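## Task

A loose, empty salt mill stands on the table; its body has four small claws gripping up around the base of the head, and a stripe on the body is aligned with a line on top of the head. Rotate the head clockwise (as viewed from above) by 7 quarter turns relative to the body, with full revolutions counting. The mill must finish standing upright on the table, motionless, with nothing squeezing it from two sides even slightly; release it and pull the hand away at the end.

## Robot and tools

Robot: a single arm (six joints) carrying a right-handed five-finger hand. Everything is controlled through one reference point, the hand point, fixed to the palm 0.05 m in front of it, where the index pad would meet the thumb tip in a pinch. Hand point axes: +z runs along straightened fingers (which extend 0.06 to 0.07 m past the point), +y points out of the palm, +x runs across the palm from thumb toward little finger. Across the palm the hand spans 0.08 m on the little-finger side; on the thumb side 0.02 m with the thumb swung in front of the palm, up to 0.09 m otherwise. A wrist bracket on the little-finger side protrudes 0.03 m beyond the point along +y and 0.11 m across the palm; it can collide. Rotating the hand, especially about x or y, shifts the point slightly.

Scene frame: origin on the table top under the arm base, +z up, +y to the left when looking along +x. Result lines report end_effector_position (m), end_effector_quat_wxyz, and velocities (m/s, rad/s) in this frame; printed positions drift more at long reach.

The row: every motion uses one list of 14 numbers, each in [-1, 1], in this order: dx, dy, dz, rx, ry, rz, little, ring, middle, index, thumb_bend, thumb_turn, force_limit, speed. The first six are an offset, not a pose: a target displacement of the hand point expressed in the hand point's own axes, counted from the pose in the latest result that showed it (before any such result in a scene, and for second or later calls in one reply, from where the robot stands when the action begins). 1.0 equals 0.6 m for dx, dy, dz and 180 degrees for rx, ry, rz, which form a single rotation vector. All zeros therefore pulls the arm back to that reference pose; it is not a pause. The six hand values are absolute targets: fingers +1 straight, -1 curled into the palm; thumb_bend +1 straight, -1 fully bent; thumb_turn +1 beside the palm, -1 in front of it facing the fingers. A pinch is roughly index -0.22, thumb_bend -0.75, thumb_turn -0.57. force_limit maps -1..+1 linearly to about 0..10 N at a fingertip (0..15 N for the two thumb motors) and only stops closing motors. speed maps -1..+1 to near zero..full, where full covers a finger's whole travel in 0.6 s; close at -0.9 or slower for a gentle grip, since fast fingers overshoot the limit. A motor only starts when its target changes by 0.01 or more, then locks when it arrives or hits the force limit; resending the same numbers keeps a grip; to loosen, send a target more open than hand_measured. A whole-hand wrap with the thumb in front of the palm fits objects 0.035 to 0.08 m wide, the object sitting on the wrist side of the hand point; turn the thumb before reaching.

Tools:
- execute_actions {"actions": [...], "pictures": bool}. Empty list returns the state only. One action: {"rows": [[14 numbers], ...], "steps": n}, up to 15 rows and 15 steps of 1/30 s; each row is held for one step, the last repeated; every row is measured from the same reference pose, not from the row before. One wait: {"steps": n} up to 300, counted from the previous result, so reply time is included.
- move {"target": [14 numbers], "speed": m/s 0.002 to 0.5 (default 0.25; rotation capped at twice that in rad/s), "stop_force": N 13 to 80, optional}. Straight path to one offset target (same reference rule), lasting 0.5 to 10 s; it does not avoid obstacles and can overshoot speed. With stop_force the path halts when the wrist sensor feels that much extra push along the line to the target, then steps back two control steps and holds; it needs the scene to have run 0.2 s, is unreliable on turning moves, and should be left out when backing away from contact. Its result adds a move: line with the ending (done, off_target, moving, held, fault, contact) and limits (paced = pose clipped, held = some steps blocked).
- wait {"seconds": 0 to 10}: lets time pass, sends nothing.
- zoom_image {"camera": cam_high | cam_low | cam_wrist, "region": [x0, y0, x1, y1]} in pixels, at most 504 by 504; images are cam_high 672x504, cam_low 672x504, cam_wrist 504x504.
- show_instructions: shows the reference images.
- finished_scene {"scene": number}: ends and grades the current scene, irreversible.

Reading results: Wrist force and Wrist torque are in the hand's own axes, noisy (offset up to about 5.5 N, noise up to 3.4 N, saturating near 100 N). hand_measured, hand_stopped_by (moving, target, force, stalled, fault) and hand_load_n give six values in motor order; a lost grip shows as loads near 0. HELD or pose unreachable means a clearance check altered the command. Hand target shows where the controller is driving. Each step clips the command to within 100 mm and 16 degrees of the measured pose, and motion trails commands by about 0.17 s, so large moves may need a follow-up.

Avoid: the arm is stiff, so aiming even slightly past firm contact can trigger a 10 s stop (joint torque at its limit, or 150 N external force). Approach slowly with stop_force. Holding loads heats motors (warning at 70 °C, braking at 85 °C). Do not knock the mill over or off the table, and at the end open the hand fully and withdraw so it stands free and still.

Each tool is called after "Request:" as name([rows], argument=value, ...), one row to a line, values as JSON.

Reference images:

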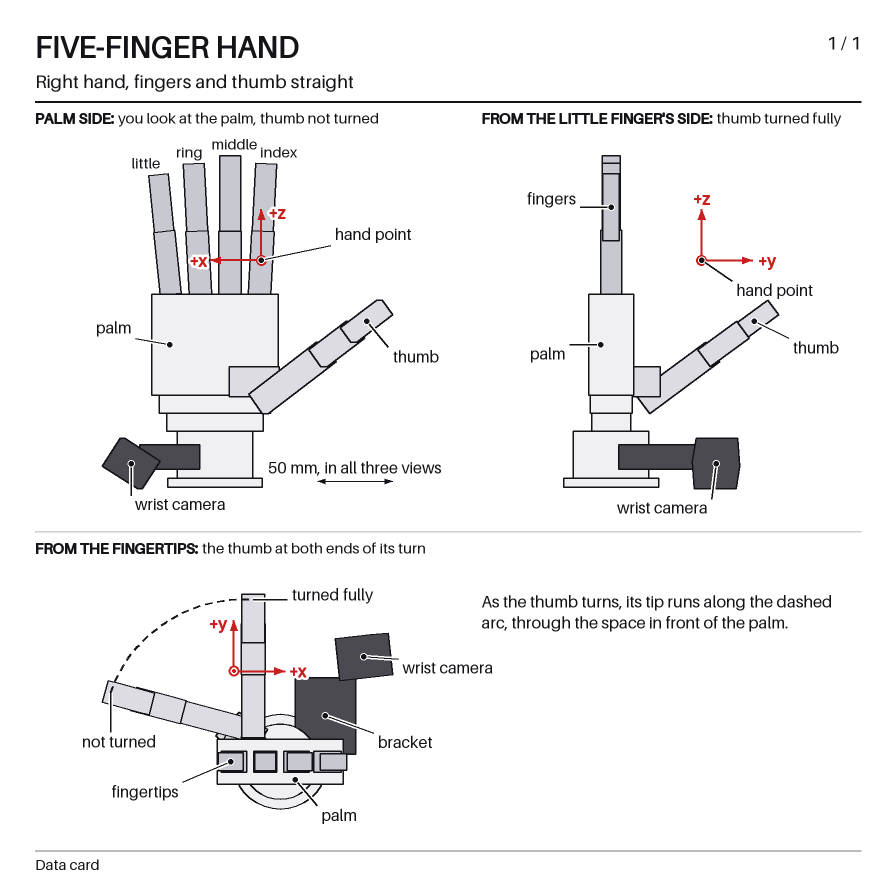

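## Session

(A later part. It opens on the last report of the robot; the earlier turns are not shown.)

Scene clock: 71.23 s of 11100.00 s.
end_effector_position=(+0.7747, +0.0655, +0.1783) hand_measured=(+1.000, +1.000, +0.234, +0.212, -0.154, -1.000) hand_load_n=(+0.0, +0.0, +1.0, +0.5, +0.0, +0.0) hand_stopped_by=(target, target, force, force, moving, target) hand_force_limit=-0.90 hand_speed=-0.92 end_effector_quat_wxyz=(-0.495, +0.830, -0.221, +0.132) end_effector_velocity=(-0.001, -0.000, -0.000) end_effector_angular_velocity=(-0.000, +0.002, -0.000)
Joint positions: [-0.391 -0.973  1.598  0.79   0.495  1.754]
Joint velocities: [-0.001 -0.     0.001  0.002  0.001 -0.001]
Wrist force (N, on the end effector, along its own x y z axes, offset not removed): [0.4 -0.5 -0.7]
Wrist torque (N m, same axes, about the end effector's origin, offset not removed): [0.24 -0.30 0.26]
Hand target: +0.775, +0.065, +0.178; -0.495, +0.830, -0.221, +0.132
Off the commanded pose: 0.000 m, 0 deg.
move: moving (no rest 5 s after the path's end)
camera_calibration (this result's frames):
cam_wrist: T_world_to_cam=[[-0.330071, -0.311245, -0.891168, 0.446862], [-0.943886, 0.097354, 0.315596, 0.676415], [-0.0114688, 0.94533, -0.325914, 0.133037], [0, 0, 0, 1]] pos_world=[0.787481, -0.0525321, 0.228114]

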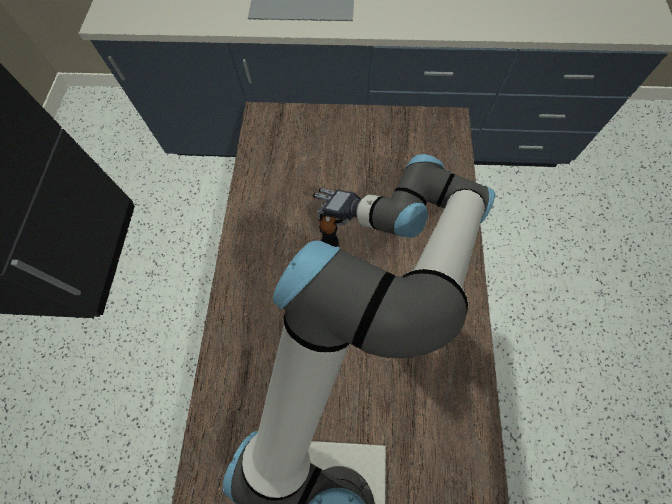

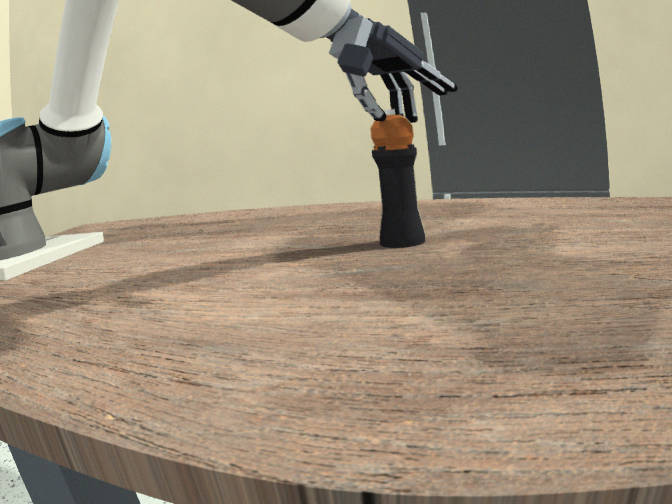

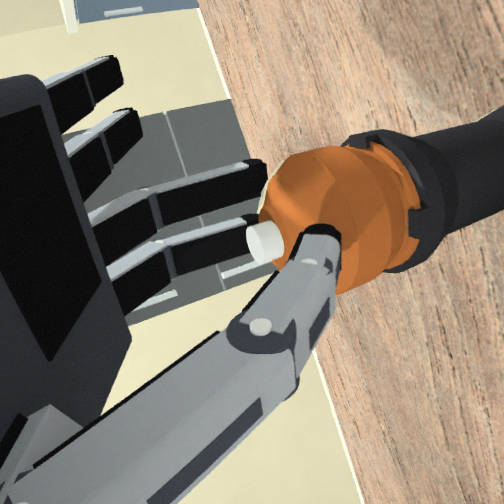

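Request:
move(target=[0,-0.0024,0.0044,0,0,0,1,1,0.3,0.3,0.2,-1,-0.9,-0.5], speed=0.005)

Request:
move(target=[0,0,0,0,0,0,1,1,-0.1,-0.1,-0.1,-1,-0.9,-0.92])

Request:
zoom_image(camera="cam_low", region=[300, 0, 520, 220])

Scene clock: 76.77 s of 11100.00 s.
end_effector_position=(+0.7761, +0.0681, +0.1783) hand_measured=(+1.000, +1.000, +0.300, +0.300, +0.200, -1.000) hand_load_n=(+0.0, +0.0, +0.0, +0.0, +0.0, +0.0) hand_stopped_by=(target, target, target, target, target, target) hand_force_limit=-0.90 hand_speed=-0.50 end_effector_quat_wxyz=(-0.495, +0.830, -0.221, +0.132) end_effector_velocity=(-0.001, +0.001, -0.001) end_effector_angular_velocity=(+0.001, +0.003, +0.001)
Joint positions: [-0.387 -0.973  1.596  0.784  0.495  1.763]
Joint velocities: [0.001 0.001 0.001 0.    0.    0.   ]
Wrist force (N, on the end effector, along its own x y z axes, offset not removed): [-0.6 0.1 -2.0]
Wrist torque (N m, same axes, about the end effector's origin, offset not removed): [0.18 -0.16 0.15]
Hand target: +0.776, +0.068, +0.178; -0.495, +0.830, -0.221, +0.132
Off the commanded pose: 0.000 m, 0 deg.
move: done
The robot had not come to rest in time, so this move's path started while it was still moving.
camera_calibration (this result's frames):
cam_wrist: T_world_to_cam=[[-0.330076, -0.311253, -0.891163, 0.448174], [-0.943885, 0.0973447, 0.315604, 0.677563], [-0.0114828, 0.945328, -0.325918, 0.130601], [0, 0, 0, 1]] pos_world=[0.788972, -0.0499222, 0.228119]

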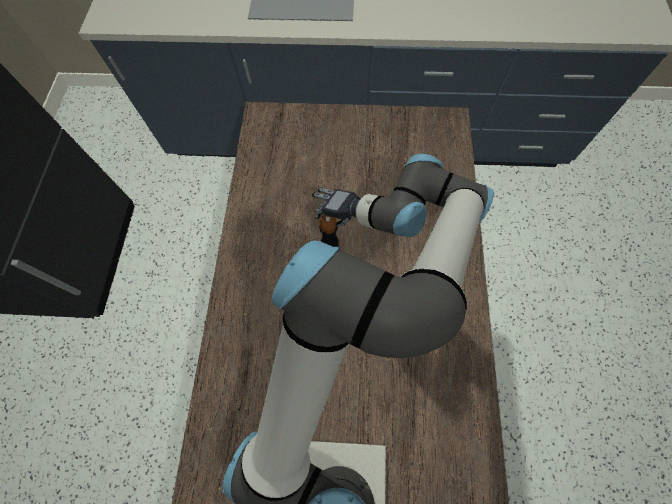

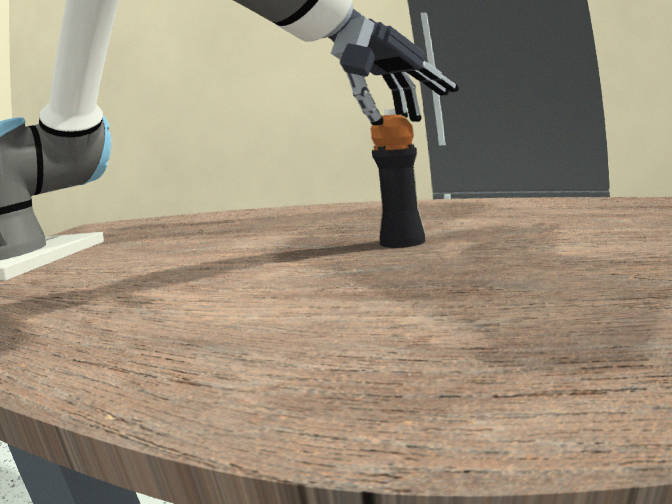

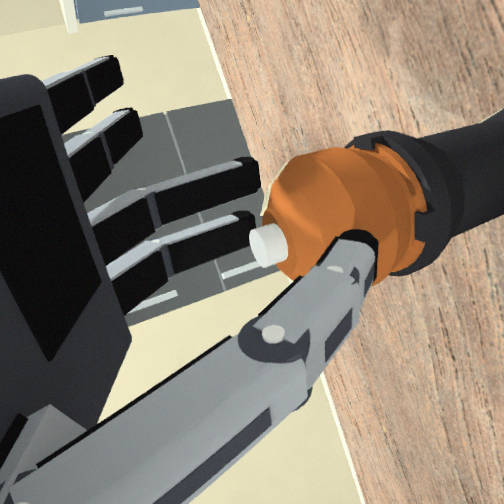

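Scene clock: 80.57 s of 11100.00 s.
end_effector_position=(+0.7761, +0.0681, +0.1783) hand_measured=(+1.000, +1.000, +0.202, +0.176, -0.100, -1.000) hand_load_n=(+0.0, +0.0, +0.5, +1.0, +0.0, +0.0) hand_stopped_by=(target, target, force, force, target, target) hand_force_limit=-0.90 hand_speed=-0.92 end_effector_quat_wxyz=(-0.495, +0.830, -0.221, +0.132) end_effector_velocity=(+0.001, -0.001, +0.001) end_effector_angular_velocity=(-0.003, -0.004, -0.000)
Joint positions: [-0.387 -0.973  1.596  0.784  0.495  1.763]
Joint velocities: [-0.001 -0.002 -0.001 -0.001  0.001 -0.001]
Wrist force (N, on the end effector, along its own x y z axes, offset not removed): [0.5 -4.1 -2.3]
Wrist torque (N m, same axes, about the end effector's origin, offset not removed): [-0.20 -0.20 0.16]
Hand target: +0.776, +0.068, +0.178; -0.495, +0.830, -0.221, +0.132
Off the commanded pose: 0.000 m, 0 deg.
move: done
camera_calibration (this result's frames):
cam_wrist: T_world_to_cam=[[-0.330073, -0.311255, -0.891163, 0.448173], [-0.943885, 0.0973423, 0.315602, 0.677564], [-0.0114849, 0.945328, -0.325919, 0.130601], [0, 0, 0, 1]] pos_world=[0.788973, -0.04992, 0.22812]

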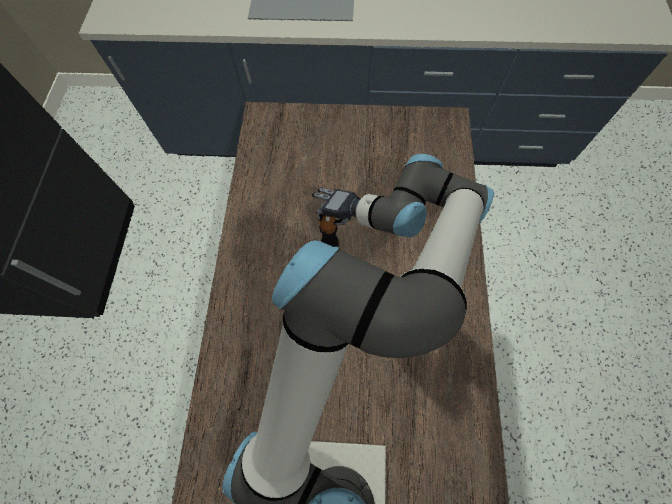

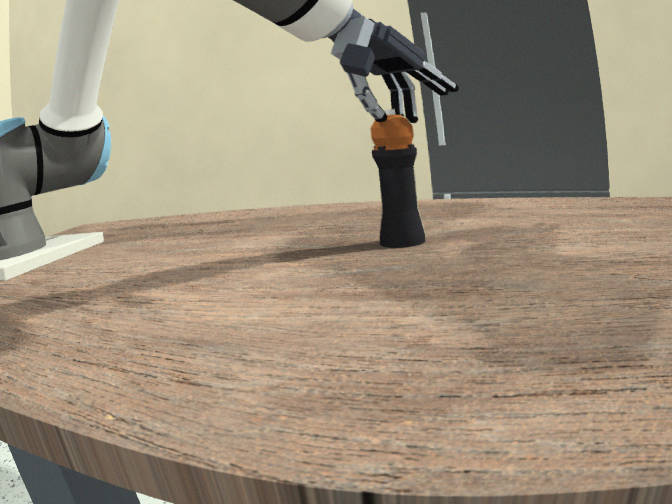

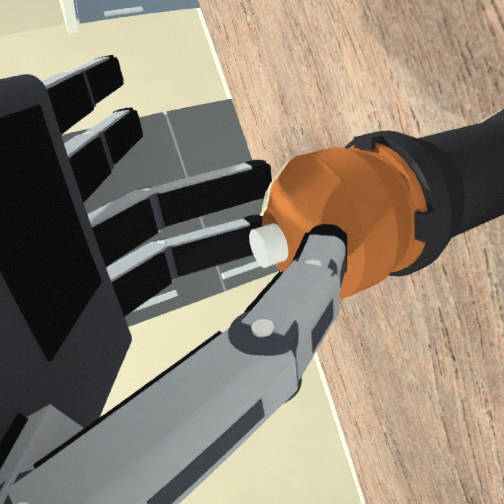

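Region (300, 0, 520, 220) of cam_low's 672x504 image, scaled by 2.291, with more detail than that image has.

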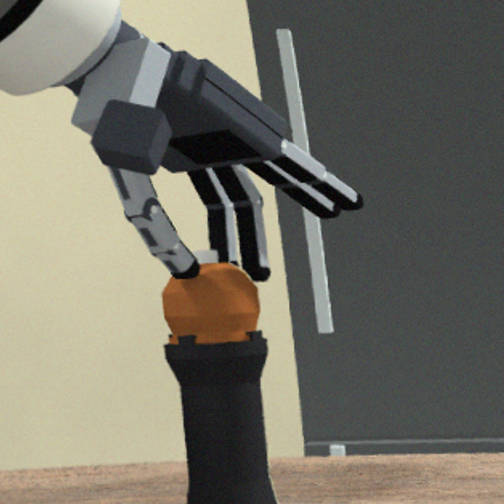

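Request:
move(target=[0,0,0,0,0,0,1,1,-0.1,-0.1,0.05,-1,-0.9,-0.5])

Request:
move(target=[0,0.0029,0.0096,0,0,0,1,1,-0.1,-0.1,0.05,-1,-0.9,-0.5], speed=0.002, stop_force=13)

Request:
zoom_image(camera="cam_low", region=[300, 0, 520, 220])

Scene clock: 82.37 s of 11100.00 s.
end_effector_position=(+0.7761, +0.0681, +0.1783) hand_measured=(+1.000, +1.000, +0.202, +0.176, +0.050, -1.000) hand_load_n=(+0.0, +0.0, +0.5, +1.0, +0.0, +0.0) hand_stopped_by=(target, target, force, force, target, target) hand_force_limit=-0.90 hand_speed=-0.50 end_effector_quat_wxyz=(-0.495, +0.830, -0.221, +0.132) end_effector_velocity=(+0.001, -0.001, +0.001) end_effector_angular_velocity=(+0.000, -0.001, -0.001)
Joint positions: [-0.387 -0.973  1.596  0.784  0.495  1.763]
Joint velocities: [-0.001 -0.001 -0.001  0.    -0.001  0.   ]
Wrist force (N, on the end effector, along its own x y z axes, offset not removed): [-0.9 -3.4 -2.5]
Wrist torque (N m, same axes, about the end effector's origin, offset not removed): [-0.07 -0.08 0.02]
Hand target: +0.776, +0.068, +0.178; -0.495, +0.830, -0.221, +0.132
Off the commanded pose: 0.000 m, 0 deg.
move: done
camera_calibration (this result's frames):
cam_wrist: T_world_to_cam=[[-0.330073, -0.311255, -0.891163, 0.448173], [-0.943885, 0.0973423, 0.315602, 0.677564], [-0.011485, 0.945328, -0.325919, 0.130601], [0, 0, 0, 1]] pos_world=[0.788973, -0.04992, 0.22812]

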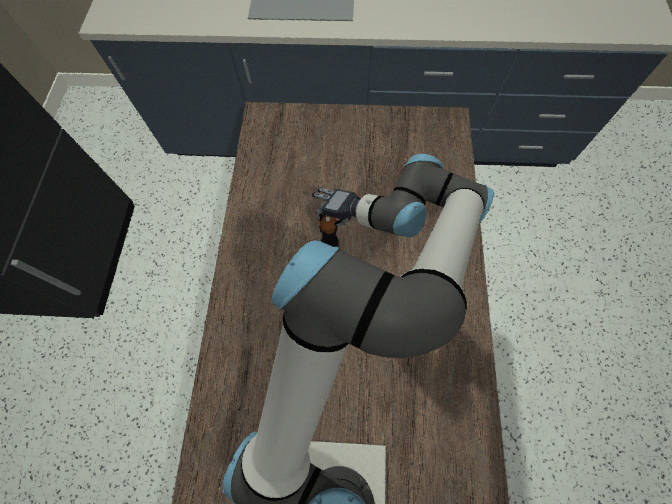

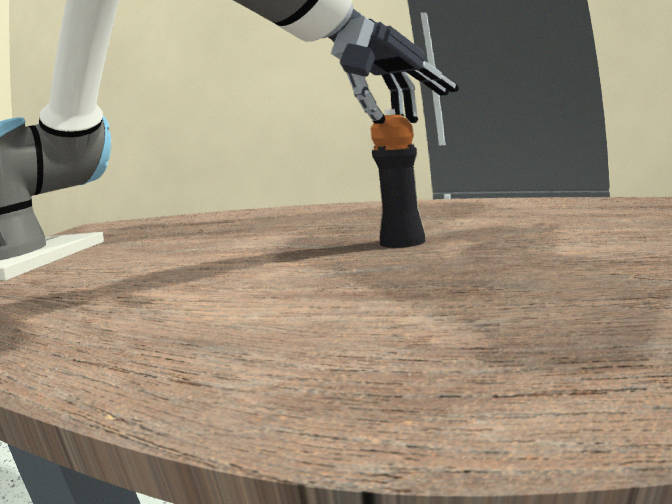

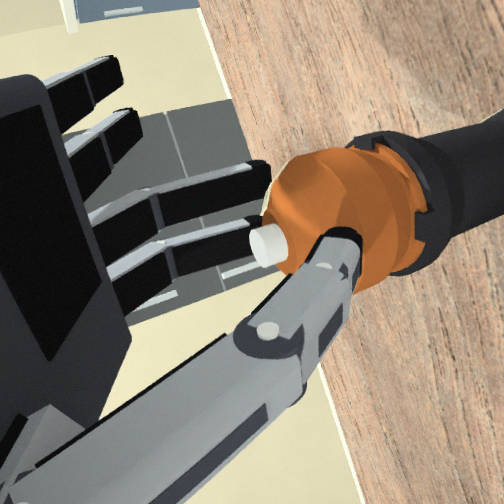

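Scene clock: 85.40 s of 11100.00 s.
end_effector_position=(+0.7780, +0.0714, +0.1745) hand_measured=(+1.000, +1.000, +0.204, +0.176, +0.052, -1.000) hand_load_n=(+0.0, +0.0, +2.0, +3.5, +4.0, +0.0) hand_stopped_by=(target, target, force, force, target, target) hand_force_limit=-0.90 hand_speed=-0.50 end_effector_quat_wxyz=(-0.495, +0.830, -0.221, +0.132) end_effector_velocity=(-0.001, +0.001, +0.000) end_effector_angular_velocity=(-0.001, -0.001, +0.002)
Joint positions: [-0.381 -0.969  1.594  0.772  0.496  1.774]
Joint velocities: [ 0.001 -0.001  0.001  0.001  0.    -0.003]
Wrist force (N, on the end effector, along its own x y z axes, offset not removed): [-1.1 -11.6 -12.1]
Wrist torque (N m, same axes, about the end effector's origin, offset not removed): [0.09 -0.03 -0.04]
Hand target: +0.778, +0.071, +0.175; -0.495, +0.830, -0.221, +0.132
Off the commanded pose: 0.001 m, 0 deg.
move: contact
camera_calibration (this result's frames):
cam_wrist: T_world_to_cam=[[-0.329958, -0.311311, -0.891187, 0.446354], [-0.943925, 0.0972808, 0.315502, 0.680279], [-0.0115237, 0.945316, -0.325953, 0.126335], [0, 0, 0, 1]] pos_world=[0.790867, -0.0466494, 0.224335]

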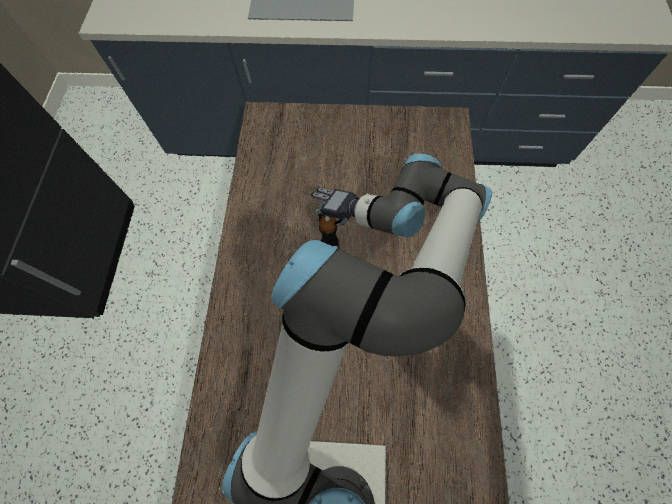

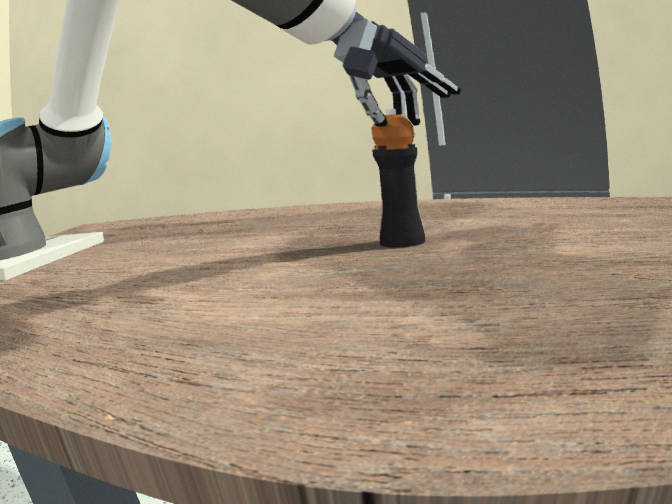

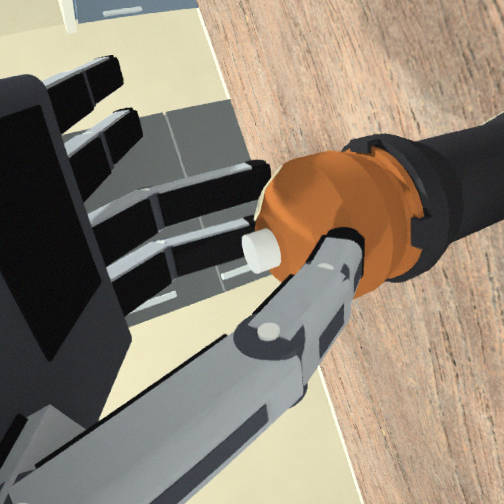

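Region (300, 0, 520, 220) of cam_low's 672x504 image, scaled by 2.291, with more detail than that image has.

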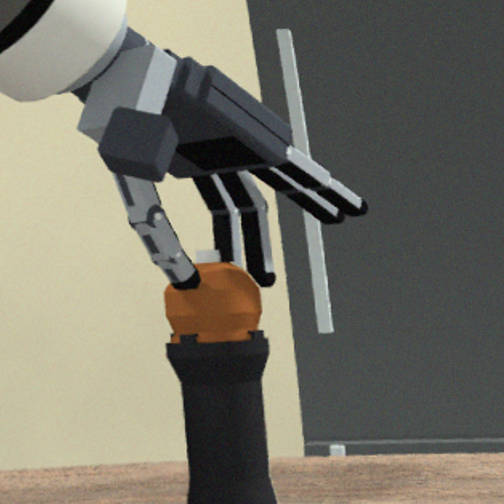

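Request:
move(target=[0,0.0012,-0.0022,0,0,0,1,1,-0.1,-0.1,0.05,-1,-0.9,-0.5], speed=0.004)

Request:
move(target=[0,0.0059,0.0032,0,0,0,1,1,-0.1,-0.1,0.05,-1,-0.9,-0.5], speed=0.002, stop_force=28)

Request:
zoom_image(camera="cam_low", region=[300, 40, 520, 260])

Scene clock: 87.07 s of 11100.00 s.
end_effector_position=(+0.7773, +0.0702, +0.1745) hand_measured=(+1.000, +1.000, +0.204, +0.176, +0.052, -1.000) hand_load_n=(+0.0, +0.0, +2.0, +3.5, +4.5, +0.0) hand_stopped_by=(target, target, force, force, target, target) hand_force_limit=-0.90 hand_speed=-0.50 end_effector_quat_wxyz=(-0.495, +0.830, -0.221, +0.132) end_effector_velocity=(-0.001, -0.000, -0.002) end_effector_angular_velocity=(+0.003, +0.003, -0.000)
Joint positions: [-0.383 -0.969  1.596  0.774  0.496  1.77 ]
Joint velocities: [-0.001  0.002  0.003  0.    -0.001 -0.002]
Wrist force (N, on the end effector, along its own x y z axes, offset not removed): [-0.3 -9.6 -12.8]
Wrist torque (N m, same axes, about the end effector's origin, offset not removed): [0.24 -0.06 0.03]
Hand target: +0.777, +0.070, +0.175; -0.495, +0.830, -0.221, +0.132
Off the commanded pose: 0.000 m, 0 deg.
move: done
camera_calibration (this result's frames):
cam_wrist: T_world_to_cam=[[-0.329943, -0.311323, -0.891188, 0.445759], [-0.943931, 0.097306, 0.315478, 0.67974], [-0.0114976, 0.945309, -0.325973, 0.127471], [0, 0, 0, 1]] pos_world=[0.790168, -0.0478675, 0.224364]

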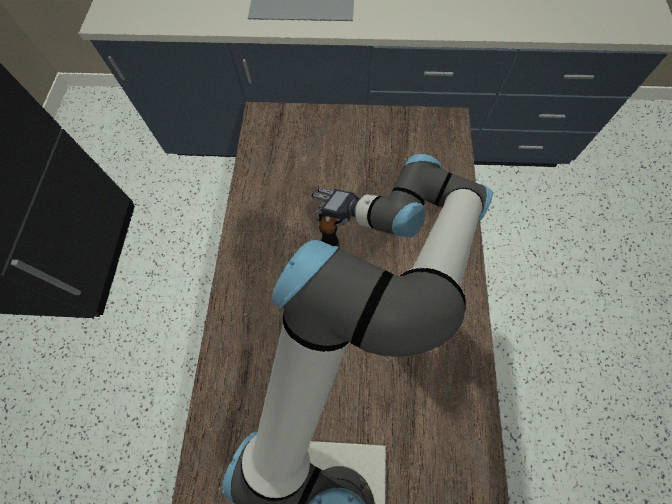

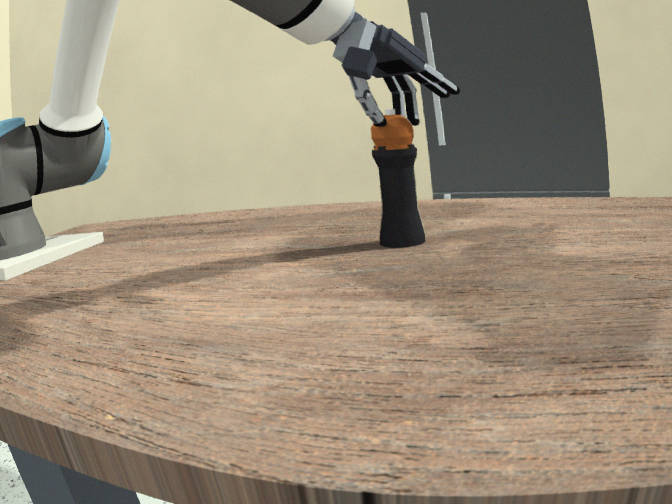

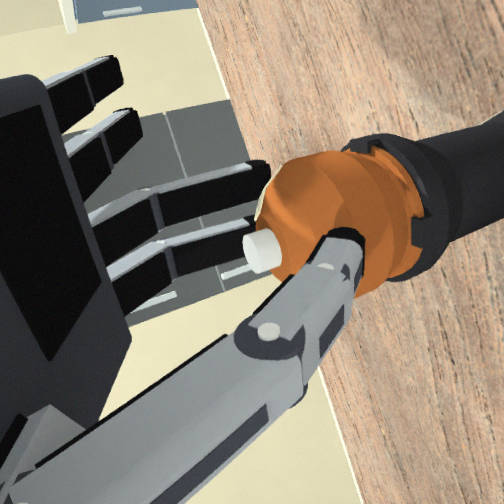

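Scene clock: 88.73 s of 11100.00 s.
end_effector_position=(+0.7774, +0.0701, +0.1719) hand_measured=(+1.000, +1.000, +0.204, +0.178, +0.054, -1.000) hand_load_n=(+0.0, +0.0, +7.5, +10.0, +8.0, +0.0) hand_stopped_by=(target, target, force, force, target, target) hand_force_limit=-0.90 hand_speed=-0.50 end_effector_quat_wxyz=(-0.495, +0.830, -0.221, +0.132) end_effector_velocity=(-0.001, +0.001, -0.000) end_effector_angular_velocity=(+0.001, +0.002, +0.001)
Joint positions: [-0.383 -0.966  1.597  0.771  0.496  1.77 ]
Joint velocities: [ 0.001 -0.001  0.002  0.     0.     0.001]
Wrist force (N, on the end effector, along its own x y z axes, offset not removed): [-0.4 -33.4 -29.2]
Wrist torque (N m, same axes, about the end effector's origin, offset not removed): [0.15 0.17 -0.12]
Hand target: +0.777, +0.070, +0.172; -0.495, +0.830, -0.221, +0.132
Off the commanded pose: 0.001 m, 0 deg.
move: contact
camera_calibration (this result's frames):
cam_wrist: T_world_to_cam=[[-0.329891, -0.311283, -0.891221, 0.443413], [-0.94395, 0.0973146, 0.315419, 0.680605], [-0.0114555, 0.945322, -0.325938, 0.126611], [0, 0, 0, 1]] pos_world=[0.790185, -0.0478941, 0.221771]

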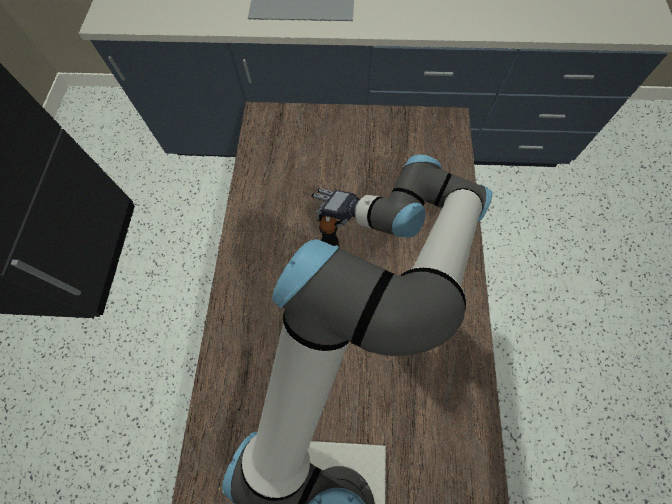

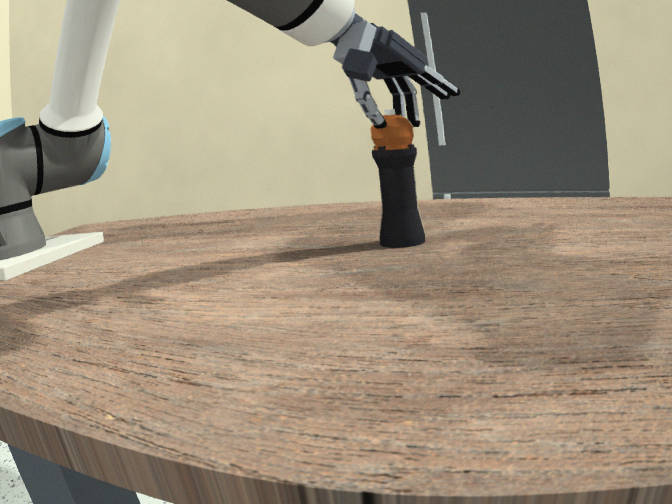

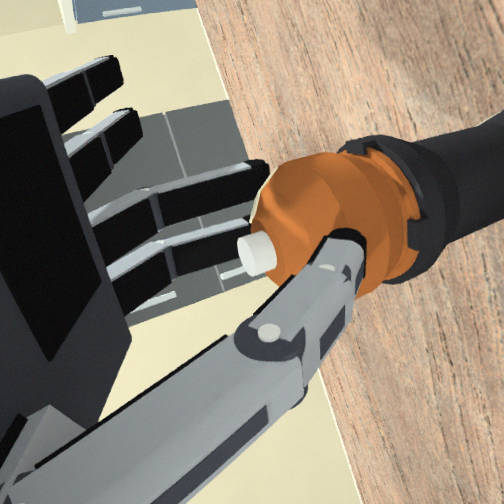

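Region (300, 40, 520, 260) of cam_low's 672x504 image, scaled by 2.291, with more detail than that image has.

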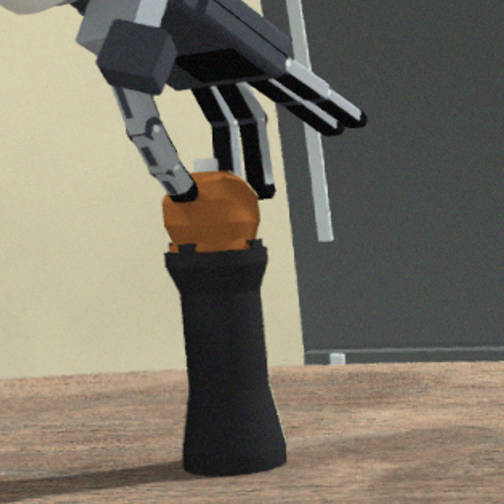

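Request:
move(target=[-0.0037,-0.001,0.0035,0,0.0978,0.0529,1,1,-0.1,-0.1,0.05,-1,-0.9,-0.5], speed=0.08)

Request:
zoom_image(camera="cam_low", region=[300, 40, 520, 260])

Scene clock: 93.20 s of 11100.00 s.
end_effector_position=(+0.7763, +0.0731, +0.1713) hand_measured=(+1.000, +1.000, +0.204, +0.178, +0.056, -1.000) hand_load_n=(+0.0, +0.0, +12.5, +12.5, +11.0, -4.5) hand_stopped_by=(target, target, force, force, target, target) hand_force_limit=-0.90 hand_speed=-0.50 end_effector_quat_wxyz=(-0.465, +0.780, -0.361, +0.215) end_effector_velocity=(-0.000, -0.001, -0.002) end_effector_angular_velocity=(+0.000, +0.001, -0.019)
Joint positions: [-0.366 -1.148  1.776  0.255  0.655  2.383]
Joint velocities: [ 0.001 -0.006  0.01  -0.021  0.013  0.024]
Wrist force (N, on the end effector, along its own x y z axes, offset not removed): [1.9 -38.9 -30.0]
Wrist torque (N m, same axes, about the end effector's origin, offset not removed): [0.75 0.01 -0.33]
Hand target: +0.776, +0.073, +0.171; -0.464, +0.779, -0.362, +0.215
Off the commanded pose: 0.000 m, 0 deg.
move: done
camera_calibration (this result's frames):
cam_wrist: T_world_to_cam=[[-0.416005, -0.1808, -0.891208, 0.500755], [-0.854865, 0.411925, 0.315473, 0.587377], [0.310073, 0.893101, -0.325923, -0.122267], [0, 0, 0, 1]] pos_world=[0.748356, -0.042222, 0.221125]

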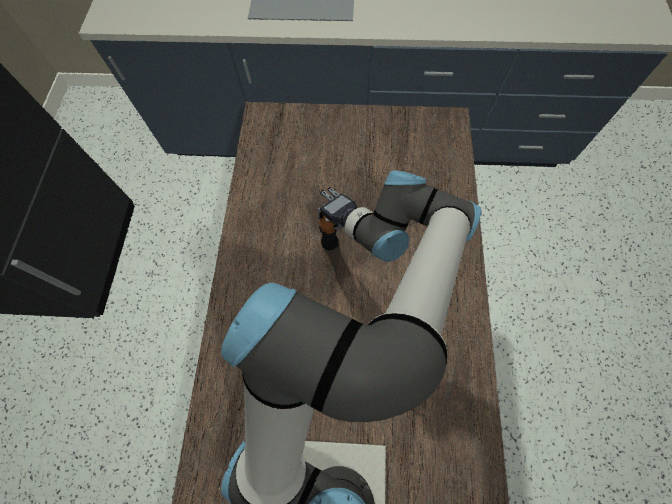

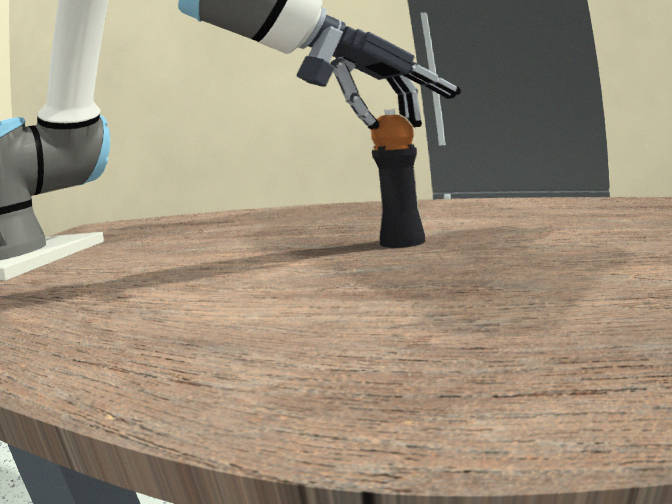

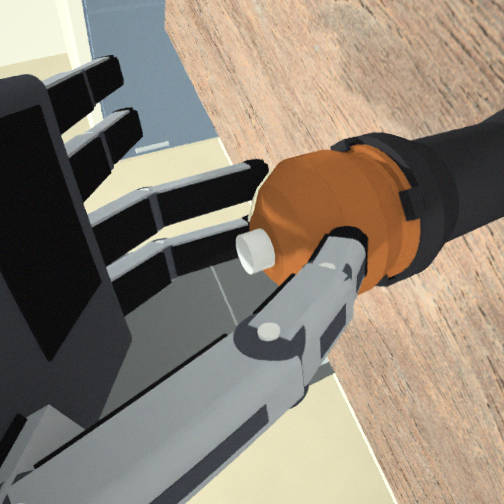

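Region (300, 40, 520, 260) of cam_low's 672x504 image, scaled by 2.291, with more detail than that image has.

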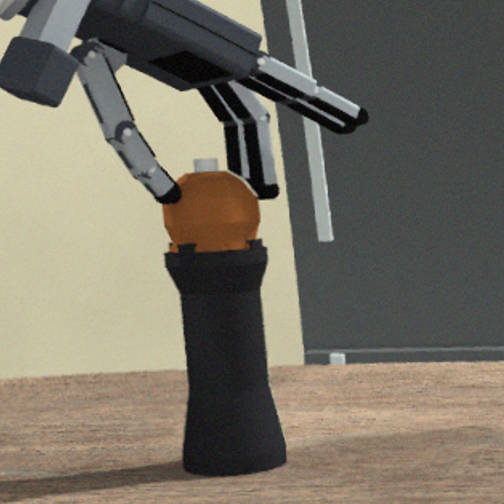

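Request:
move(target=[-0.0049,-0.0047,0.0072,0,0.1467,0.0793,1,1,-0.1,-0.1,0.05,-1,-0.9,-0.5], speed=0.1)

Request:
zoom_image(camera="cam_low", region=[300, 40, 520, 260])

Scene clock: 97.37 s of 11100.00 s.
end_effector_position=(+0.7784, +0.0787, +0.1714) hand_measured=(+1.000, +1.000, +0.204, +0.178, +0.056, -1.000) hand_load_n=(+0.0, +0.0, +12.5, +12.0, +11.5, -6.0) hand_stopped_by=(target, target, force, force, target, target) hand_force_limit=-0.90 hand_speed=-0.50 end_effector_quat_wxyz=(-0.394, +0.660, -0.550, +0.328) end_effector_velocity=(-0.000, +0.001, -0.001) end_effector_angular_velocity=(-0.001, -0.000, -0.014)
Joint positions: [-0.248 -1.309  1.949 -0.094  1.154  2.911]
Joint velocities: [ 0.006 -0.001  0.003 -0.007  0.018  0.01 ]
Wrist force (N, on the end effector, along its own x y z axes, offset not removed): [8.0 -29.2 -21.8]
Wrist torque (N m, same axes, about the end effector's origin, offset not removed): [-0.02 -0.17 -0.24]
Hand target: +0.778, +0.079, +0.171; -0.393, +0.660, -0.550, +0.328
Off the commanded pose: 0.000 m, 0 deg.
move: done
camera_calibration (this result's frames):
cam_wrist: T_world_to_cam=[[-0.450493, 0.0502764, -0.891363, 0.511394], [-0.536027, 0.783197, 0.315082, 0.309436], [0.713954, 0.619737, -0.325875, -0.420706], [0, 0, 0, 1]] pos_world=[0.69661, -0.00733346, 0.221242]

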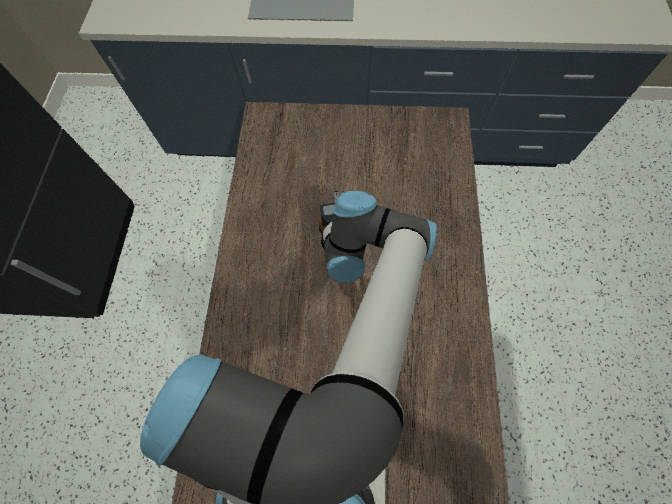

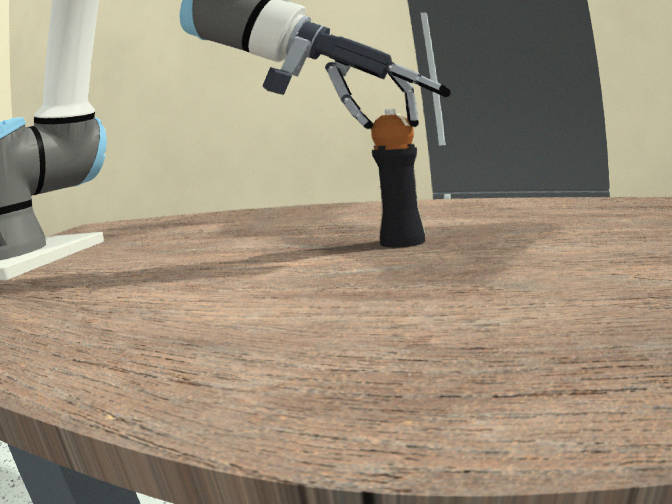

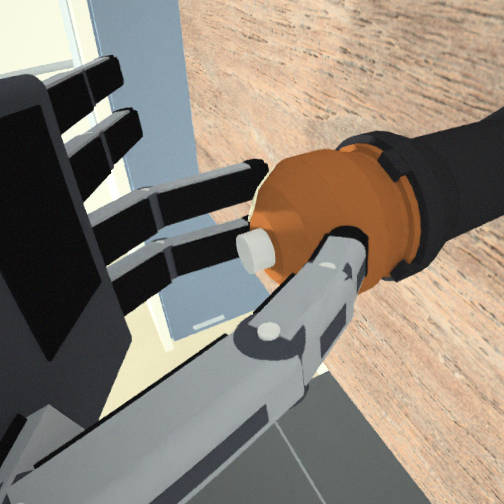

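Region (300, 40, 520, 260) of cam_low's 672x504 image, scaled by 2.291, with more detail than that image has.

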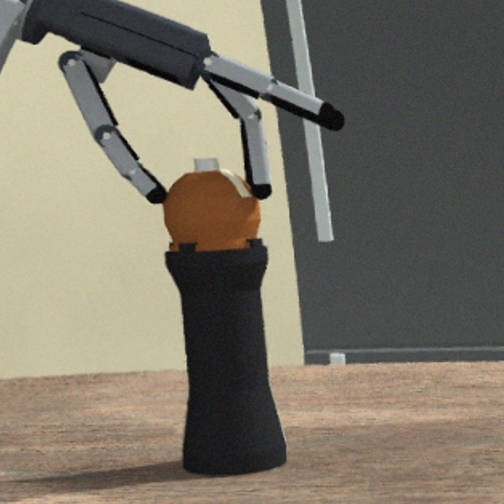

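Request:
move(target=[0.0002,-0.0037,0.0069,0,0.1467,0.0793,1,1,-0.1,-0.1,0.05,-1,-0.9,-0.5], speed=0.1)

Request:
zoom_image(camera="cam_low", region=[300, 40, 520, 260])

Scene clock: 101.33 s of 11100.00 s.
end_effector_position=(+0.7831, +0.0794, +0.1713) hand_measured=(+1.000, +1.000, +0.204, +0.178, +0.058, -1.000) hand_load_n=(+0.0, +0.0, +11.0, +12.5, +12.5, +1.0) hand_stopped_by=(target, target, force, force, target, target) hand_force_limit=-0.90 hand_speed=-0.50 end_effector_quat_wxyz=(+0.296, -0.496, +0.701, -0.418) end_effector_velocity=(+0.000, -0.001, -0.001) end_effector_angular_velocity=(+0.000, +0.002, -0.017)
Joint positions: [-0.059 -1.304  1.937 -0.122  1.775  3.265]
Joint velocities: [ 0.004  0.004 -0.003  0.003  0.019  0.011]
Wrist force (N, on the end effector, along its own x y z axes, offset not removed): [-6.2 -25.1 -18.8]
Wrist torque (N m, same axes, about the end effector's origin, offset not removed): [-0.08 0.04 -0.13]
Hand target: +0.783, +0.079, +0.171; +0.295, -0.495, +0.702, -0.419
Off the commanded pose: 0.000 m, 0 deg.
move: done
camera_calibration (this result's frames):
cam_wrist: T_world_to_cam=[[-0.364871, 0.267864, -0.891694, 0.429092], [-0.074461, 0.946258, 0.314724, -0.06284], [0.928076, 0.18123, -0.325317, -0.557528], [0, 0, 0, 1]] pos_world=[0.669312, 0.0455654, 0.221023]

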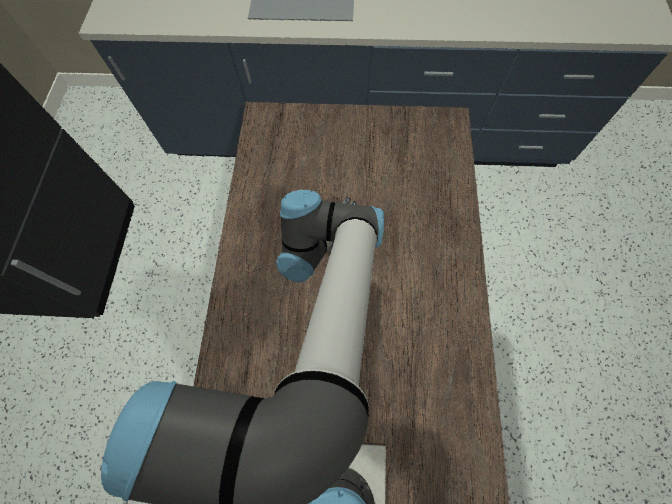

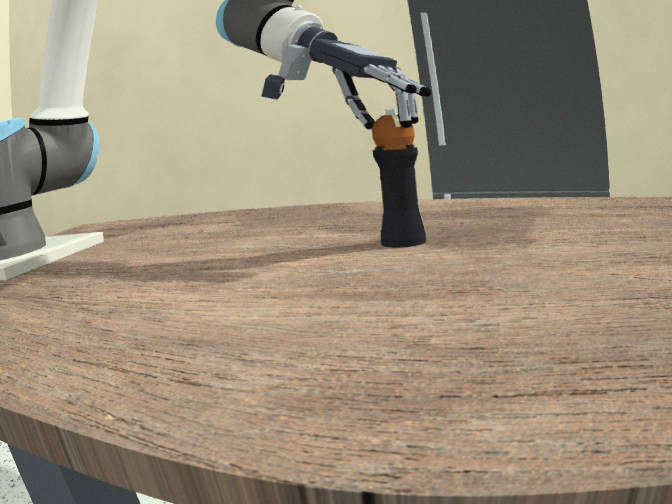

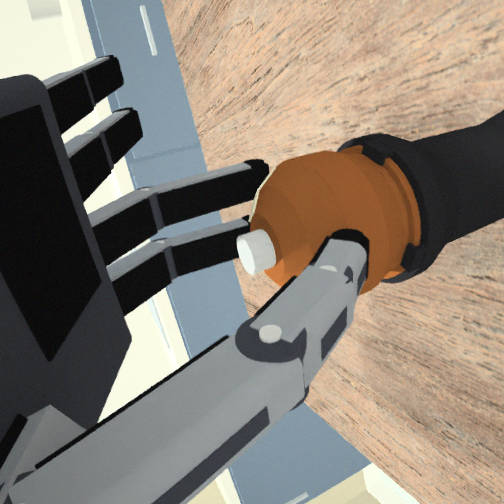

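Region (300, 40, 520, 260) of cam_low's 672x504 image, scaled by 2.291, with more detail than that image has.

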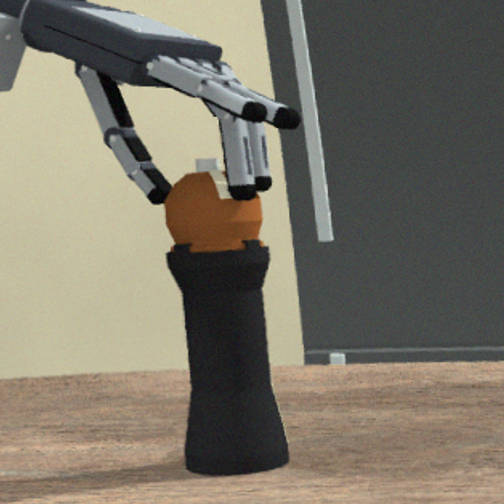

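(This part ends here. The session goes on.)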